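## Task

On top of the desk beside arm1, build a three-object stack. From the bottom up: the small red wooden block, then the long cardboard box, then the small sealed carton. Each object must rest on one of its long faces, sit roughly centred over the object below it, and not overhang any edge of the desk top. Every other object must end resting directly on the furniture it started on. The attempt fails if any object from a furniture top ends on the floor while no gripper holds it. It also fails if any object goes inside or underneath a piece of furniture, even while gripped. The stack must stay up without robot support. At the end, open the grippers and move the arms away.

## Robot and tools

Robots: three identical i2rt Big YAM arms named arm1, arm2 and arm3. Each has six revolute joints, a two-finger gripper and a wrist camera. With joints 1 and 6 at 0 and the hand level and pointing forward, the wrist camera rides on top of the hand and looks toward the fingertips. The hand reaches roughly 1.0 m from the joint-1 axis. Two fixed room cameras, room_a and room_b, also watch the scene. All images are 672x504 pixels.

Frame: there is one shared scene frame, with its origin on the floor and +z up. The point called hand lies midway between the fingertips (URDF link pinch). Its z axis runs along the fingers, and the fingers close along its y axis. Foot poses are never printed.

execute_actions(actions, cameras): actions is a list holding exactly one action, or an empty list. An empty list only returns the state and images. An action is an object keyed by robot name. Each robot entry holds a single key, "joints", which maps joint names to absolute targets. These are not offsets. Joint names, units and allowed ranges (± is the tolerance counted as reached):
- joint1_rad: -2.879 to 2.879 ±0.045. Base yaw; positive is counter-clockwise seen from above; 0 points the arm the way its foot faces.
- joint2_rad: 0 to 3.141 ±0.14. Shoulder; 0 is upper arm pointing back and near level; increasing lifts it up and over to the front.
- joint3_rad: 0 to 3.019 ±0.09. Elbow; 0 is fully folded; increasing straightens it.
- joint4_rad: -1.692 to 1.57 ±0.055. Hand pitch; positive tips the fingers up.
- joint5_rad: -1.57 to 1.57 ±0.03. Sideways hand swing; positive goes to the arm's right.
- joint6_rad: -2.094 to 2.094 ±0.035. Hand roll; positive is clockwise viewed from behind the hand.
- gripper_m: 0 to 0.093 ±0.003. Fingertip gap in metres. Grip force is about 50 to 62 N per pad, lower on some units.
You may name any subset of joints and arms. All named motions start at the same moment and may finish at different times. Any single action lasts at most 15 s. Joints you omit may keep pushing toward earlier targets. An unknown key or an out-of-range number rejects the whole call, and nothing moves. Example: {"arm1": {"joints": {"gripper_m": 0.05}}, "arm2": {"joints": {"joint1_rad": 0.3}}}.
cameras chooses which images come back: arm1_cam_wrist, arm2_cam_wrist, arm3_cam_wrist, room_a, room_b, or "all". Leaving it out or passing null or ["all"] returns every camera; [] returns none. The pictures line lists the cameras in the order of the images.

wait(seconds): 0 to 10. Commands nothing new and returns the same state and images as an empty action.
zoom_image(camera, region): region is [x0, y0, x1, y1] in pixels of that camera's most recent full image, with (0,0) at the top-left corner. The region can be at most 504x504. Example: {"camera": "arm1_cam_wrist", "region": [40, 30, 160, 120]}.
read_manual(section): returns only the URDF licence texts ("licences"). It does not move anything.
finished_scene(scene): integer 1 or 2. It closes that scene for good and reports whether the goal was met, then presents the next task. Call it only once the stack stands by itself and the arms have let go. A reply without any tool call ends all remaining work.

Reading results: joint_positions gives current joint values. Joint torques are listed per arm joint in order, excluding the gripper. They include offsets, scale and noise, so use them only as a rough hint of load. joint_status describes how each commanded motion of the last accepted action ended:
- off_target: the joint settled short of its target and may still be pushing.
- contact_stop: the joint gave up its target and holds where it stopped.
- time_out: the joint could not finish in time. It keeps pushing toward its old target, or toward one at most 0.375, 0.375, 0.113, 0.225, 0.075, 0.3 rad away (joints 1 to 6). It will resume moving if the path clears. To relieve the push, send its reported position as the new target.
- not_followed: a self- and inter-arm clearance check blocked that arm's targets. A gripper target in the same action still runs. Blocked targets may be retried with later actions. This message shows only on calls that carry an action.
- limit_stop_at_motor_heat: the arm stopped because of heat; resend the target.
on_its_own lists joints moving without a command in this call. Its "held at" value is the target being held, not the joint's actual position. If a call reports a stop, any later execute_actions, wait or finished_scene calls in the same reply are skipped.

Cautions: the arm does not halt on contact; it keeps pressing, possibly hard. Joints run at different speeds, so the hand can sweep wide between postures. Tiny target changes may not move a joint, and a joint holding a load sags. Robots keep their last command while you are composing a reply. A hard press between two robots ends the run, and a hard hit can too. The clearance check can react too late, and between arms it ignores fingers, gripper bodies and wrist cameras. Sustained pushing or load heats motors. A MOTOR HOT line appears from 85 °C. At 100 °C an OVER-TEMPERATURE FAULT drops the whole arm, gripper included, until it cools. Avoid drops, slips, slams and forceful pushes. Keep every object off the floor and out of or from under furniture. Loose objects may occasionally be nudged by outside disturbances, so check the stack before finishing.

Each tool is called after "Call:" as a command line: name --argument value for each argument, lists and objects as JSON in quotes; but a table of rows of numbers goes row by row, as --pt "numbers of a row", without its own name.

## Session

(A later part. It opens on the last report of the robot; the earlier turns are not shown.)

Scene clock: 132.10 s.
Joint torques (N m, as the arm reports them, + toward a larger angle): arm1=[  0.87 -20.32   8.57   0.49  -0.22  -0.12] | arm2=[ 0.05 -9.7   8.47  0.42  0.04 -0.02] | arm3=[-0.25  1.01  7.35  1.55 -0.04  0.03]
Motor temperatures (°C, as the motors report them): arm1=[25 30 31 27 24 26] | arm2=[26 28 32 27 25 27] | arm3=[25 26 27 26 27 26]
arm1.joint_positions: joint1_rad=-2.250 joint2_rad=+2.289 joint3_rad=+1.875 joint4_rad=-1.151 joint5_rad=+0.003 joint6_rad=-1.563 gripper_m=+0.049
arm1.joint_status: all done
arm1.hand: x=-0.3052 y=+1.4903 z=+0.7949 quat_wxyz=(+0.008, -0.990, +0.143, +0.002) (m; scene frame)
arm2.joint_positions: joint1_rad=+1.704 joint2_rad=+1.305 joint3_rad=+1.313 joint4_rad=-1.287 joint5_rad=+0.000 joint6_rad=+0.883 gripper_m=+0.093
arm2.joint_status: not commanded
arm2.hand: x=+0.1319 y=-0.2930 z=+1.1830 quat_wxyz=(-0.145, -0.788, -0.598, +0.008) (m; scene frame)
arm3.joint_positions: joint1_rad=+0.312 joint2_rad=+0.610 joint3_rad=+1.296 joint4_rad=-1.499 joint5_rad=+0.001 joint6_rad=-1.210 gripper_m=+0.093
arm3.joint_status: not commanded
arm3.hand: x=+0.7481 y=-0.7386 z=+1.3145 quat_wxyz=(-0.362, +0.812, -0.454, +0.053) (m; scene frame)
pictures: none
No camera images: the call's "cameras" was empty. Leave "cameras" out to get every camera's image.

Call:
execute_actions --actions '[{"arm1":{"joints":{"gripper_m":0.093}}}]' --cameras '["arm1_cam_wrist"]'

Call:
execute_actions --actions '[{"arm1":{"joints":{"joint2_rad":2.1,"joint4_rad":-1.33}}}]' --cameras '[]'

Call:
execute_actions --actions '[{"arm1":{"joints":{"joint1_rad":-1.57,"joint6_rad":-1.125}}}]' --cameras '["arm1_cam_wrist","room_a"]'

Call:
execute_actions --actions '[{"arm1":{"joints":{"joint2_rad":2.345,"joint4_rad":-1.075}}}]' --cameras '["arm1_cam_wrist"]'

Scene clock: 136.17 s.
Joint torques (N m, as the arm reports them, + toward a larger angle): arm1=[  0.8  -20.46   8.58   0.48  -0.22  -0.12] | arm2=[ 0.27 -9.79  8.51  0.47  0.06 -0.03] | arm3=[-0.38  0.99  7.39  1.63 -0.05  0.03]
Motor temperatures (°C, as the motors report them): arm1=[25 30 31 27 24 26] | arm2=[26 28 32 27 25 27] | arm3=[25 26 27 26 27 26]
arm1.joint_positions: joint1_rad=-2.250 joint2_rad=+2.289 joint3_rad=+1.875 joint4_rad=-1.151 joint5_rad=+0.003 joint6_rad=-1.563 gripper_m=+0.093
arm1.joint_status: all done
arm1.hand: x=-0.3052 y=+1.4902 z=+0.7946 quat_wxyz=(+0.007, -0.990, +0.143, +0.002) (m; scene frame)
arm2.joint_positions: joint1_rad=+1.704 joint2_rad=+1.305 joint3_rad=+1.313 joint4_rad=-1.287 joint5_rad=+0.000 joint6_rad=+0.883 gripper_m=+0.093
arm2.joint_status: not commanded
arm2.hand: x=+0.1319 y=-0.2930 z=+1.1830 quat_wxyz=(-0.145, -0.788, -0.598, +0.008) (m; scene frame)
arm3.joint_positions: joint1_rad=+0.312 joint2_rad=+0.610 joint3_rad=+1.296 joint4_rad=-1.499 joint5_rad=+0.001 joint6_rad=-1.210 gripper_m=+0.093
arm3.joint_status: not commanded
arm3.hand: x=+0.7481 y=-0.7386 z=+1.3145 quat_wxyz=(-0.362, +0.812, -0.454, +0.053) (m; scene frame)
pictures: arm1_cam_wrist
Images, in order (width x height): arm1_cam_wrist 672x504.

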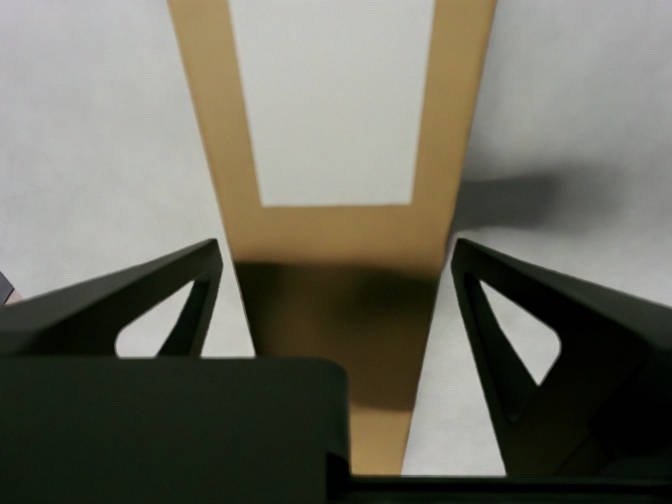

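Scene clock: 137.53 s.
Joint torques (N m, as the arm reports them, + toward a larger angle): arm1=[  0.8  -19.25   9.12  -0.51  -0.2   -0.12] | arm2=[  0.02 -10.22   8.58   0.4    0.07  -0.02] | arm3=[-0.69  0.91  7.38  1.62 -0.05  0.06]
Motor temperatures (°C, as the motors report them): arm1=[25 30 31 27 24 26] | arm2=[26 28 32 27 25 27] | arm3=[25 26 27 26 27 26]
arm1.joint_positions: joint1_rad=-2.250 joint2_rad=+2.095 joint3_rad=+1.875 joint4_rad=-1.319 joint5_rad=+0.003 joint6_rad=-1.563 gripper_m=+0.093
arm1.joint_status: all done
arm1.hand: x=-0.3107 y=+1.4673 z=+0.9181 quat_wxyz=(+0.020, -0.989, +0.143, +0.001) (m; scene frame)
arm2.joint_positions: joint1_rad=+1.704 joint2_rad=+1.305 joint3_rad=+1.313 joint4_rad=-1.287 joint5_rad=+0.000 joint6_rad=+0.883 gripper_m=+0.093
arm2.joint_status: not commanded
arm2.hand: x=+0.1319 y=-0.2930 z=+1.1830 quat_wxyz=(-0.145, -0.788, -0.598, +0.008) (m; scene frame)
arm3.joint_positions: joint1_rad=+0.312 joint2_rad=+0.610 joint3_rad=+1.296 joint4_rad=-1.499 joint5_rad=+0.001 joint6_rad=-1.210 gripper_m=+0.093
arm3.joint_status: not commanded
arm3.hand: x=+0.7481 y=-0.7386 z=+1.3145 quat_wxyz=(-0.362, +0.812, -0.454, +0.053) (m; scene frame)
pictures: none
No camera images: the call's "cameras" was empty. Leave "cameras" out to get every camera's image.

Scene clock: 139.47 s.
Joint torques (N m, as the arm reports them, + toward a larger angle): arm1=[  0.98 -19.42   9.18  -0.46  -0.06   0.05] | arm2=[  0.01 -10.     8.62   0.46   0.09  -0.03] | arm3=[-0.63  1.25  7.36  1.59 -0.04  0.06]
Motor temperatures (°C, as the motors report them): arm1=[25 30 31 27 24 26] | arm2=[26 28 32 27 25 27] | arm3=[25 26 27 26 27 26]
arm1.joint_positions: joint1_rad=-1.574 joint2_rad=+2.095 joint3_rad=+1.875 joint4_rad=-1.319 joint5_rad=-0.001 joint6_rad=-1.133 gripper_m=+0.093
arm1.joint_status: all done
arm1.hand: x=-0.7422 y=+1.4426 z=+0.9208 quat_wxyz=(+0.019, -1.000, +0.021, +0.010) (m; scene frame)
arm2.joint_positions: joint1_rad=+1.704 joint2_rad=+1.305 joint3_rad=+1.313 joint4_rad=-1.287 joint5_rad=+0.000 joint6_rad=+0.883 gripper_m=+0.093
arm2.joint_status: not commanded
arm2.hand: x=+0.1319 y=-0.2930 z=+1.1830 quat_wxyz=(-0.145, -0.788, -0.598, +0.008) (m; scene frame)
arm3.joint_positions: joint1_rad=+0.312 joint2_rad=+0.610 joint3_rad=+1.296 joint4_rad=-1.499 joint5_rad=+0.001 joint6_rad=-1.210 gripper_m=+0.093
arm3.joint_status: not commanded
arm3.hand: x=+0.7481 y=-0.7386 z=+1.3145 quat_wxyz=(-0.362, +0.812, -0.454, +0.053) (m; scene frame)
pictures: arm1_cam_wrist, room_a
Images, in order (width x height): arm1_cam_wrist 672x504, room_a 672x504.

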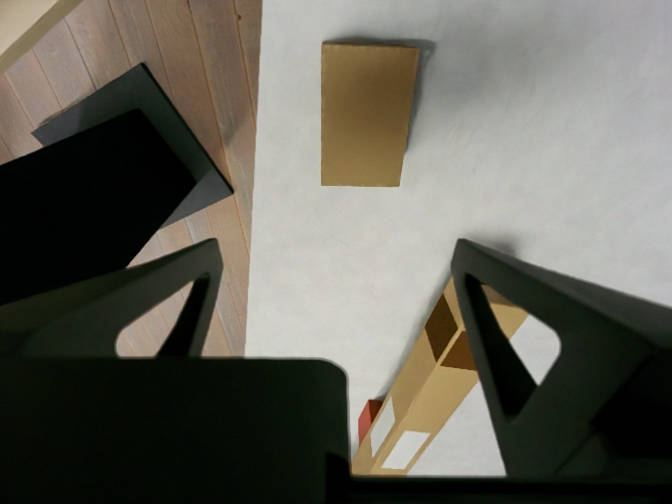

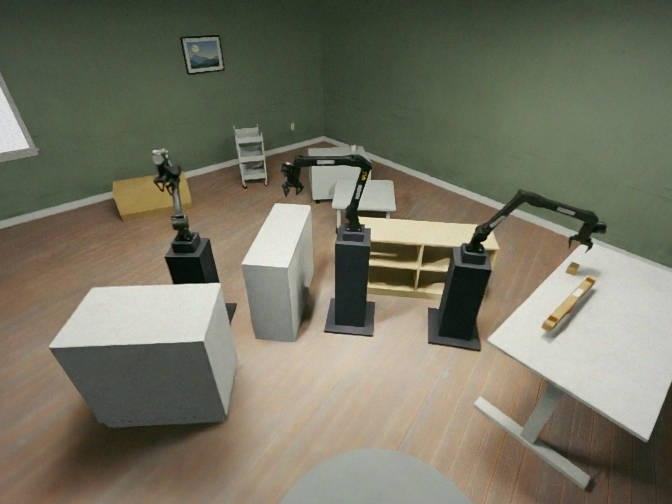

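Scene clock: 140.63 s.
Joint torques (N m, as the arm reports them, + toward a larger angle): arm1=[  0.53 -20.76   8.28   0.55  -0.15   0.04] | arm2=[ -0.04 -10.01   8.48   0.45   0.06  -0.03] | arm3=[-0.81  0.52  7.43  1.6  -0.04  0.05]
Motor temperatures (°C, as the motors report them): arm1=[25 30 31 27 24 26] | arm2=[26 28 32 27 25 27] | arm3=[25 26 27 26 27 26]
arm1.joint_positions: joint1_rad=-1.568 joint2_rad=+2.334 joint3_rad=+1.878 joint4_rad=-1.085 joint5_rad=+0.002 joint6_rad=-1.133 gripper_m=+0.093
arm1.joint_status: all done
arm1.hand: x=-0.7592 y=+1.4719 z=+0.7689 quat_wxyz=(+0.018, -1.000, +0.018, +0.009) (m; scene frame)
arm2.joint_positions: joint1_rad=+1.704 joint2_rad=+1.305 joint3_rad=+1.313 joint4_rad=-1.287 joint5_rad=+0.000 joint6_rad=+0.883 gripper_m=+0.093
arm2.joint_status: not commanded
arm2.hand: x=+0.1319 y=-0.2930 z=+1.1830 quat_wxyz=(-0.145, -0.788, -0.598, +0.008) (m; scene frame)
arm3.joint_positions: joint1_rad=+0.312 joint2_rad=+0.610 joint3_rad=+1.296 joint4_rad=-1.499 joint5_rad=+0.001 joint6_rad=-1.210 gripper_m=+0.093
arm3.joint_status: not commanded
arm3.hand: x=+0.7481 y=-0.7386 z=+1.3145 quat_wxyz=(-0.362, +0.812, -0.454, +0.053) (m; scene frame)
pictures: arm1_cam_wrist
Images, in order (width x height): arm1_cam_wrist 672x504.

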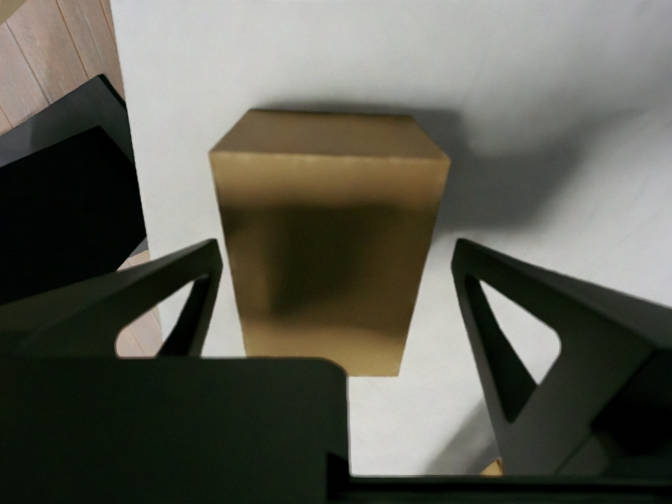

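Call:
execute_actions --actions '[{"arm1":{"joints":{"joint2_rad":2.365}}}]' --cameras '[]'

Call:
execute_actions --actions '[{"arm1":{"joints":{"gripper_m":0.045}}}]' --cameras '[]'

Call:
execute_actions --actions '[{"arm1":{"joints":{"joint2_rad":2.08,"joint4_rad":-1.35}}}]' --cameras '[]'

Call:
execute_actions --actions '[{"arm1":{"joints":{"joint1_rad":-2.255,"joint6_rad":-1.57}}}]' --cameras '[]'

Call:
execute_actions --actions '[{"arm1":{"joints":{"joint2_rad":2.18,"joint3_rad":1.93,"joint4_rad":-1.25}}}]' --cameras '["arm1_cam_wrist"]'

Scene clock: 145.27 s.
Joint torques (N m, as the arm reports them, + toward a larger angle): arm1=[  0.54 -20.42   8.23   0.55  -0.15   0.04] | arm2=[-0.08 -9.82  8.64  0.5   0.1  -0.06] | arm3=[-0.57  0.95  7.35  1.66 -0.04  0.03]
Motor temperatures (°C, as the motors report them): arm1=[25 30 31 27 24 26] | arm2=[26 27 32 27 25 27] | arm3=[25 26 27 26 27 26]
arm1.joint_positions: joint1_rad=-1.568 joint2_rad=+2.349 joint3_rad=+1.878 joint4_rad=-1.085 joint5_rad=+0.002 joint6_rad=-1.133 gripper_m=+0.093
arm1.joint_status: all done
arm1.hand: x=-0.7581 y=+1.4695 z=+0.7593 quat_wxyz=(+0.012, -1.000, +0.018, +0.006) (m; scene frame)
arm2.joint_positions: joint1_rad=+1.704 joint2_rad=+1.305 joint3_rad=+1.313 joint4_rad=-1.287 joint5_rad=+0.000 joint6_rad=+0.883 gripper_m=+0.093
arm2.joint_status: not commanded
arm2.hand: x=+0.1319 y=-0.2930 z=+1.1830 quat_wxyz=(-0.145, -0.788, -0.598, +0.008) (m; scene frame)
arm3.joint_positions: joint1_rad=+0.312 joint2_rad=+0.610 joint3_rad=+1.296 joint4_rad=-1.499 joint5_rad=+0.001 joint6_rad=-1.210 gripper_m=+0.093
arm3.joint_status: not commanded
arm3.hand: x=+0.7481 y=-0.7386 z=+1.3145 quat_wxyz=(-0.362, +0.812, -0.454, +0.053) (m; scene frame)
pictures: none
No camera images: the call's "cameras" was empty. Leave "cameras" out to get every camera's image.

Scene clock: 145.87 s.
Joint torques (N m, as the arm reports them, + toward a larger angle): arm1=[  0.55 -20.39   8.23   0.53  -0.15   0.04] | arm2=[  0.31 -10.25   8.41   0.37   0.08  -0.01] | arm3=[-0.71  1.07  7.4   1.65 -0.08  0.05]
Motor temperatures (°C, as the motors report them): arm1=[25 30 31 27 24 26] | arm2=[26 27 32 27 25 27] | arm3=[25 26 27 26 27 26]
arm1.joint_positions: joint1_rad=-1.568 joint2_rad=+2.349 joint3_rad=+1.878 joint4_rad=-1.085 joint5_rad=+0.002 joint6_rad=-1.133 gripper_m=+0.059
arm1.joint_status: gripper_m off_target (ended at +0.059, target +0.045)
arm1.hand: x=-0.7582 y=+1.4695 z=+0.7593 quat_wxyz=(+0.012, -1.000, +0.018, +0.006) (m; scene frame)
arm2.joint_positions: joint1_rad=+1.704 joint2_rad=+1.305 joint3_rad=+1.313 joint4_rad=-1.287 joint5_rad=+0.000 joint6_rad=+0.883 gripper_m=+0.093
arm2.joint_status: not commanded
arm2.hand: x=+0.1319 y=-0.2930 z=+1.1830 quat_wxyz=(-0.145, -0.788, -0.598, +0.008) (m; scene frame)
arm3.joint_positions: joint1_rad=+0.312 joint2_rad=+0.610 joint3_rad=+1.296 joint4_rad=-1.499 joint5_rad=+0.001 joint6_rad=-1.210 gripper_m=+0.093
arm3.joint_status: not commanded
arm3.hand: x=+0.7481 y=-0.7386 z=+1.3145 quat_wxyz=(-0.362, +0.812, -0.454, +0.053) (m; scene frame)
pictures: none
No camera images: the call's "cameras" was empty. Leave "cameras" out to get every camera's image.

Scene clock: 147.40 s.
Joint torques (N m, as the arm reports them, + toward a larger angle): arm1=[  0.52 -20.58   9.02  -0.49  -0.15   0.04] | arm2=[ -0.19 -10.21   8.49   0.35   0.06  -0.01] | arm3=[-0.34  1.04  7.36  1.68 -0.04  0.05]
Motor temperatures (°C, as the motors report them): arm1=[25 30 31 27 24 26] | arm2=[26 27 32 27 25 27] | arm3=[25 26 27 26 27 26]
arm1.joint_positions: joint1_rad=-1.568 joint2_rad=+2.091 joint3_rad=+1.878 joint4_rad=-1.339 joint5_rad=+0.002 joint6_rad=-1.133 gripper_m=+0.059
arm1.joint_status: all done
arm1.hand: x=-0.7441 y=+1.4374 z=+0.9243 quat_wxyz=(+0.014, -1.000, +0.018, +0.007) (m; scene frame)
arm2.joint_positions: joint1_rad=+1.704 joint2_rad=+1.305 joint3_rad=+1.313 joint4_rad=-1.287 joint5_rad=+0.000 joint6_rad=+0.883 gripper_m=+0.093
arm2.joint_status: not commanded
arm2.hand: x=+0.1319 y=-0.2930 z=+1.1830 quat_wxyz=(-0.145, -0.788, -0.598, +0.008) (m; scene frame)
arm3.joint_positions: joint1_rad=+0.312 joint2_rad=+0.610 joint3_rad=+1.296 joint4_rad=-1.499 joint5_rad=+0.001 joint6_rad=-1.210 gripper_m=+0.093
arm3.joint_status: not commanded
arm3.hand: x=+0.7481 y=-0.7386 z=+1.3145 quat_wxyz=(-0.362, +0.812, -0.454, +0.053) (m; scene frame)
pictures: none
No camera images: the call's "cameras" was empty. Leave "cameras" out to get every camera's image.

Scene clock: 149.37 s.
Joint torques (N m, as the arm reports them, + toward a larger angle): arm1=[  0.68 -20.65   8.91  -0.53  -0.14  -0.14] | arm2=[ 0.13 -9.95  8.47  0.3   0.06 -0.02] | arm3=[-0.33  1.19  7.35  1.53 -0.05  0.03]
Motor temperatures (°C, as the motors report them): arm1=[25 30 31 27 24 26] | arm2=[26 27 32 27 25 27] | arm3=[25 26 27 26 27 26]
arm1.joint_positions: joint1_rad=-2.252 joint2_rad=+2.091 joint3_rad=+1.878 joint4_rad=-1.339 joint5_rad=+0.001 joint6_rad=-1.562 gripper_m=+0.059
arm1.joint_status: all done
arm1.hand: x=-0.3111 y=+1.4633 z=+0.9216 quat_wxyz=(+0.014, -0.989, +0.145, +0.002) (m; scene frame)
arm2.joint_positions: joint1_rad=+1.704 joint2_rad=+1.305 joint3_rad=+1.313 joint4_rad=-1.287 joint5_rad=+0.000 joint6_rad=+0.883 gripper_m=+0.093
arm2.joint_status: not commanded
arm2.hand: x=+0.1319 y=-0.2930 z=+1.1830 quat_wxyz=(-0.145, -0.788, -0.598, +0.008) (m; scene frame)
arm3.joint_positions: joint1_rad=+0.312 joint2_rad=+0.610 joint3_rad=+1.296 joint4_rad=-1.499 joint5_rad=+0.001 joint6_rad=-1.210 gripper_m=+0.093
arm3.joint_status: not commanded
arm3.hand: x=+0.7481 y=-0.7386 z=+1.3145 quat_wxyz=(-0.362, +0.812, -0.454, +0.053) (m; scene frame)
pictures: none
No camera images: the call's "cameras" was empty. Leave "cameras" out to get every camera's image.

Scene clock: 150.33 s.
Joint torques (N m, as the arm reports them, + toward a larger angle): arm1=[  0.66 -21.86  11.39   0.51  -0.14  -0.13] | arm2=[ 0.25 -9.92  8.5   0.33  0.08 -0.03] | arm3=[-0.49  0.83  7.42  1.49 -0.03  0.04]
Motor temperatures (°C, as the motors report them): arm1=[25 30 32 27 24 26] | arm2=[26 27 32 27 25 27] | arm3=[25 26 27 26 27 26]
arm1.joint_positions: joint1_rad=-2.252 joint2_rad=+2.196 joint3_rad=+1.881 joint4_rad=-1.261 joint5_rad=+0.001 joint6_rad=-1.563 gripper_m=+0.059
arm1.joint_status: all done
arm1.hand: x=-0.3078 y=+1.4770 z=+0.8568 quat_wxyz=(+0.002, -0.990, +0.144, +0.004) (m; scene frame)
arm2.joint_positions: joint1_rad=+1.704 joint2_rad=+1.305 joint3_rad=+1.313 joint4_rad=-1.287 joint5_rad=+0.000 joint6_rad=+0.883 gripper_m=+0.093
arm2.joint_status: not commanded
arm2.hand: x=+0.1319 y=-0.2930 z=+1.1830 quat_wxyz=(-0.145, -0.788, -0.598, +0.008) (m; scene frame)
arm3.joint_positions: joint1_rad=+0.312 joint2_rad=+0.610 joint3_rad=+1.296 joint4_rad=-1.499 joint5_rad=+0.001 joint6_rad=-1.210 gripper_m=+0.093
arm3.joint_status: not commanded
arm3.hand: x=+0.7481 y=-0.7386 z=+1.3145 quat_wxyz=(-0.362, +0.812, -0.454, +0.053) (m; scene frame)
pictures: arm1_cam_wrist
Images, in order (width x height): arm1_cam_wrist 672x504.

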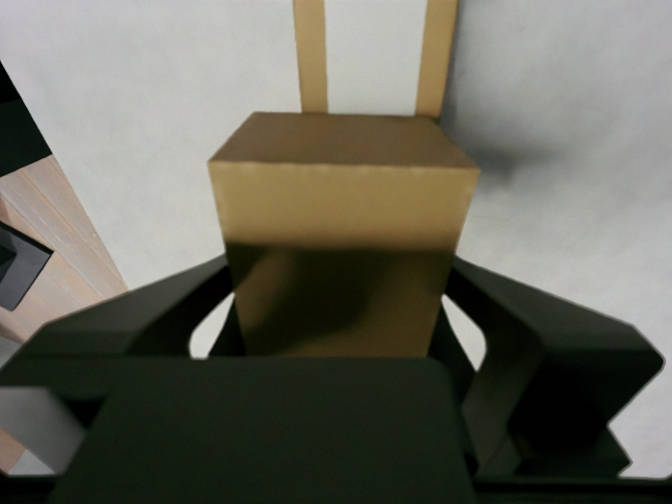

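Call:
execute_actions --actions '[{"arm1":{"joints":{"joint4_rad":-1.205}}}]' --cameras '[]'

Call:
execute_actions --actions '[{"arm1":{"joints":{"joint2_rad":2.22}}}]' --cameras '["arm1_cam_wrist"]'

Scene clock: 152.00 s.
Joint torques (N m, as the arm reports them, + toward a larger angle): arm1=[  0.56 -21.94  11.44   0.65  -0.14  -0.13] | arm2=[  0.27 -10.34   8.55   0.3    0.04  -0.04] | arm3=[-0.51  0.73  7.23  1.56 -0.04  0.02]
Motor temperatures (°C, as the motors report them): arm1=[25 30 32 27 24 26] | arm2=[26 27 32 27 25 27] | arm3=[25 26 27 26 27 26]
arm1.joint_positions: joint1_rad=-2.252 joint2_rad=+2.196 joint3_rad=+1.881 joint4_rad=-1.218 joint5_rad=+0.001 joint6_rad=-1.563 gripper_m=+0.059
arm1.joint_status: all done
arm1.hand: x=-0.3048 y=+1.4872 z=+0.8570 quat_wxyz=(+0.023, -0.989, +0.144, +0.001) (m; scene frame)
arm2.joint_positions: joint1_rad=+1.704 joint2_rad=+1.305 joint3_rad=+1.313 joint4_rad=-1.287 joint5_rad=+0.000 joint6_rad=+0.883 gripper_m=+0.093
arm2.joint_status: not commanded
arm2.hand: x=+0.1319 y=-0.2930 z=+1.1830 quat_wxyz=(-0.145, -0.788, -0.598, +0.008) (m; scene frame)
arm3.joint_positions: joint1_rad=+0.312 joint2_rad=+0.610 joint3_rad=+1.296 joint4_rad=-1.499 joint5_rad=+0.001 joint6_rad=-1.210 gripper_m=+0.093
arm3.joint_status: not commanded
arm3.hand: x=+0.7481 y=-0.7386 z=+1.3145 quat_wxyz=(-0.362, +0.812, -0.454, +0.053) (m; scene frame)
pictures: none
No camera images: the call's "cameras" was empty. Leave "cameras" out to get every camera's image.

Scene clock: 152.73 s.
Joint torques (N m, as the arm reports them, + toward a larger angle): arm1=[  0.62 -19.2   11.39   0.59  -0.16  -0.12] | arm2=[ 0.14 -9.65  8.57  0.35  0.07 -0.03] | arm3=[-0.57  0.89  7.28  1.65 -0.06  0.04]
Motor temperatures (°C, as the motors report them): arm1=[25 30 32 27 24 26] | arm2=[26 27 32 27 25 27] | arm3=[25 26 27 26 27 26]
arm1.joint_positions: joint1_rad=-2.252 joint2_rad=+2.201 joint3_rad=+1.882 joint4_rad=-1.217 joint5_rad=+0.001 joint6_rad=-1.563 gripper_m=+0.059
arm1.joint_status: all done
arm1.hand: x=-0.3048 y=+1.4872 z=+0.8540 quat_wxyz=(+0.022, -0.989, +0.144, +0.001) (m; scene frame)
arm2.joint_positions: joint1_rad=+1.704 joint2_rad=+1.305 joint3_rad=+1.313 joint4_rad=-1.287 joint5_rad=+0.000 joint6_rad=+0.883 gripper_m=+0.093
arm2.joint_status: not commanded
arm2.hand: x=+0.1319 y=-0.2930 z=+1.1830 quat_wxyz=(-0.145, -0.788, -0.598, +0.008) (m; scene frame)
arm3.joint_positions: joint1_rad=+0.312 joint2_rad=+0.610 joint3_rad=+1.296 joint4_rad=-1.499 joint5_rad=+0.001 joint6_rad=-1.210 gripper_m=+0.093
arm3.joint_status: not commanded
arm3.hand: x=+0.7481 y=-0.7386 z=+1.3145 quat_wxyz=(-0.362, +0.812, -0.454, +0.053) (m; scene frame)
pictures: arm1_cam_wrist
Images, in order (width x height): arm1_cam_wrist 672x504.

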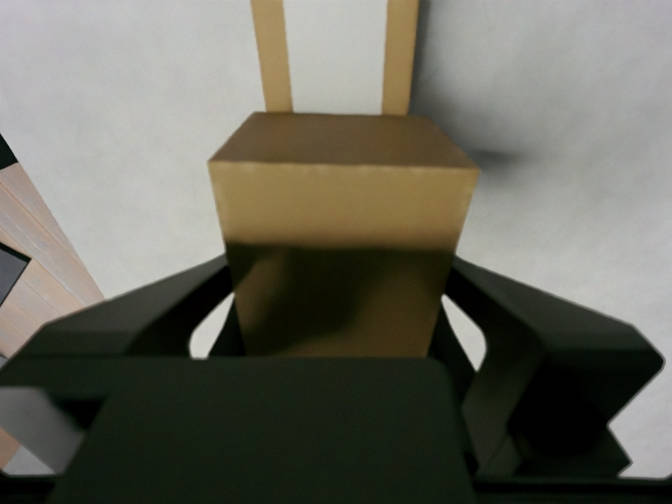

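Call:
execute_actions --actions '[{"arm1":{"joints":{"gripper_m":0.093}}}]' --cameras '[]'

Call:
execute_actions --actions '[{"arm1":{"joints":{"joint2_rad":1.7,"joint4_rad":-1.5}}}]' --cameras '["room_a"]'

Call:
zoom_image --camera "room_a" --region '[490, 230, 660, 360]'

Scene clock: 154.87 s.
Joint torques (N m, as the arm reports them, + toward a larger angle): arm1=[  0.59 -19.31  11.39   0.59  -0.16  -0.13] | arm2=[ 0.28 -9.64  8.51  0.32  0.05 -0.03] | arm3=[-0.6   1.25  7.42  1.62 -0.07  0.04]
Motor temperatures (°C, as the motors report them): arm1=[25 30 32 27 24 26] | arm2=[26 27 32 27 25 27] | arm3=[25 26 27 26 27 26]
arm1.joint_positions: joint1_rad=-2.252 joint2_rad=+2.202 joint3_rad=+1.882 joint4_rad=-1.217 joint5_rad=+0.001 joint6_rad=-1.563 gripper_m=+0.093
arm1.joint_status: all done
arm1.hand: x=-0.3048 y=+1.4871 z=+0.8535 quat_wxyz=(+0.021, -0.989, +0.144, +0.001) (m; scene frame)
arm2.joint_positions: joint1_rad=+1.704 joint2_rad=+1.305 joint3_rad=+1.313 joint4_rad=-1.287 joint5_rad=+0.000 joint6_rad=+0.883 gripper_m=+0.093
arm2.joint_status: not commanded
arm2.hand: x=+0.1319 y=-0.2930 z=+1.1830 quat_wxyz=(-0.145, -0.788, -0.598, +0.008) (m; scene frame)
arm3.joint_positions: joint1_rad=+0.312 joint2_rad=+0.610 joint3_rad=+1.296 joint4_rad=-1.499 joint5_rad=+0.001 joint6_rad=-1.210 gripper_m=+0.093
arm3.joint_status: not commanded
arm3.hand: x=+0.7481 y=-0.7386 z=+1.3145 quat_wxyz=(-0.362, +0.812, -0.454, +0.053) (m; scene frame)
pictures: none
No camera images: the call's "cameras" was empty. Leave "cameras" out to get every camera's image.

Scene clock: 156.70 s.
Joint torques (N m, as the arm reports them, + toward a larger angle): arm1=[  0.56 -15.27   9.18   0.08  -0.15  -0.1 ] | arm2=[  0.09 -10.06   8.54   0.22   0.07  -0.03] | arm3=[-0.54  0.98  7.43  1.69 -0.03  0.03]
Motor temperatures (°C, as the motors report them): arm1=[25 30 32 27 24 26] | arm2=[26 27 32 27 25 27] | arm3=[25 26 27 26 27 26]
arm1.joint_positions: joint1_rad=-2.252 joint2_rad=+1.708 joint3_rad=+1.921 joint4_rad=-1.489 joint5_rad=+0.001 joint6_rad=-1.563 gripper_m=+0.093
arm1.joint_status: all done
arm1.hand: x=-0.3263 y=+1.4021 z=+1.1640 quat_wxyz=(+0.150, -0.978, +0.143, -0.017) (m; scene frame)
arm2.joint_positions: joint1_rad=+1.704 joint2_rad=+1.305 joint3_rad=+1.313 joint4_rad=-1.287 joint5_rad=+0.000 joint6_rad=+0.883 gripper_m=+0.093
arm2.joint_status: not commanded
arm2.hand: x=+0.1319 y=-0.2930 z=+1.1830 quat_wxyz=(-0.145, -0.788, -0.598, +0.008) (m; scene frame)
arm3.joint_positions: joint1_rad=+0.312 joint2_rad=+0.610 joint3_rad=+1.296 joint4_rad=-1.499 joint5_rad=+0.001 joint6_rad=-1.210 gripper_m=+0.093
arm3.joint_status: not commanded
arm3.hand: x=+0.7481 y=-0.7386 z=+1.3145 quat_wxyz=(-0.362, +0.812, -0.454, +0.053) (m; scene frame)
pictures: room_a
Images, in order (width x height): room_a 672x504.

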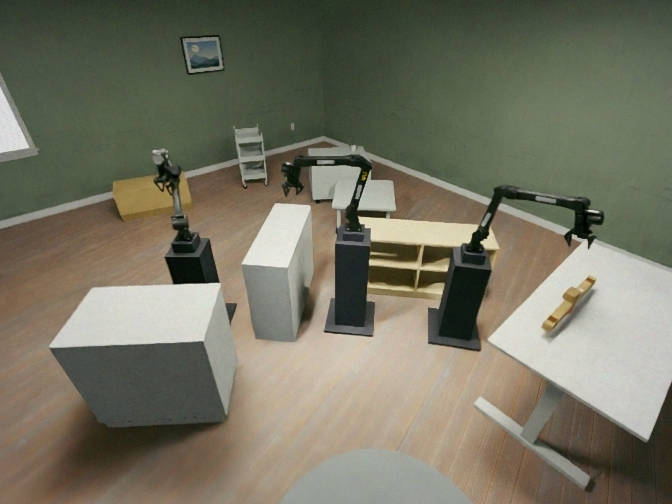

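Region (490, 230, 660, 360) of room_a's 672x504 image, scaled by 2.965, with more detail than that image has; it fills the top 385 rows of this view, and the rest is white.

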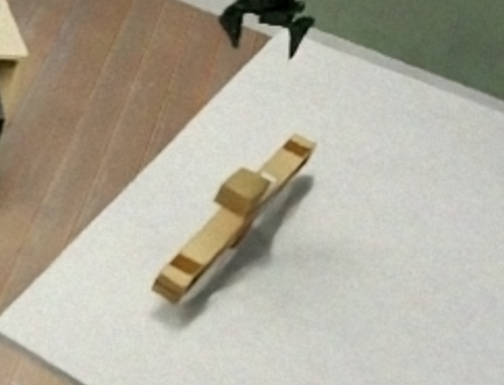

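Call:
finished_scene --scene 1

The scene is finished: the task was done.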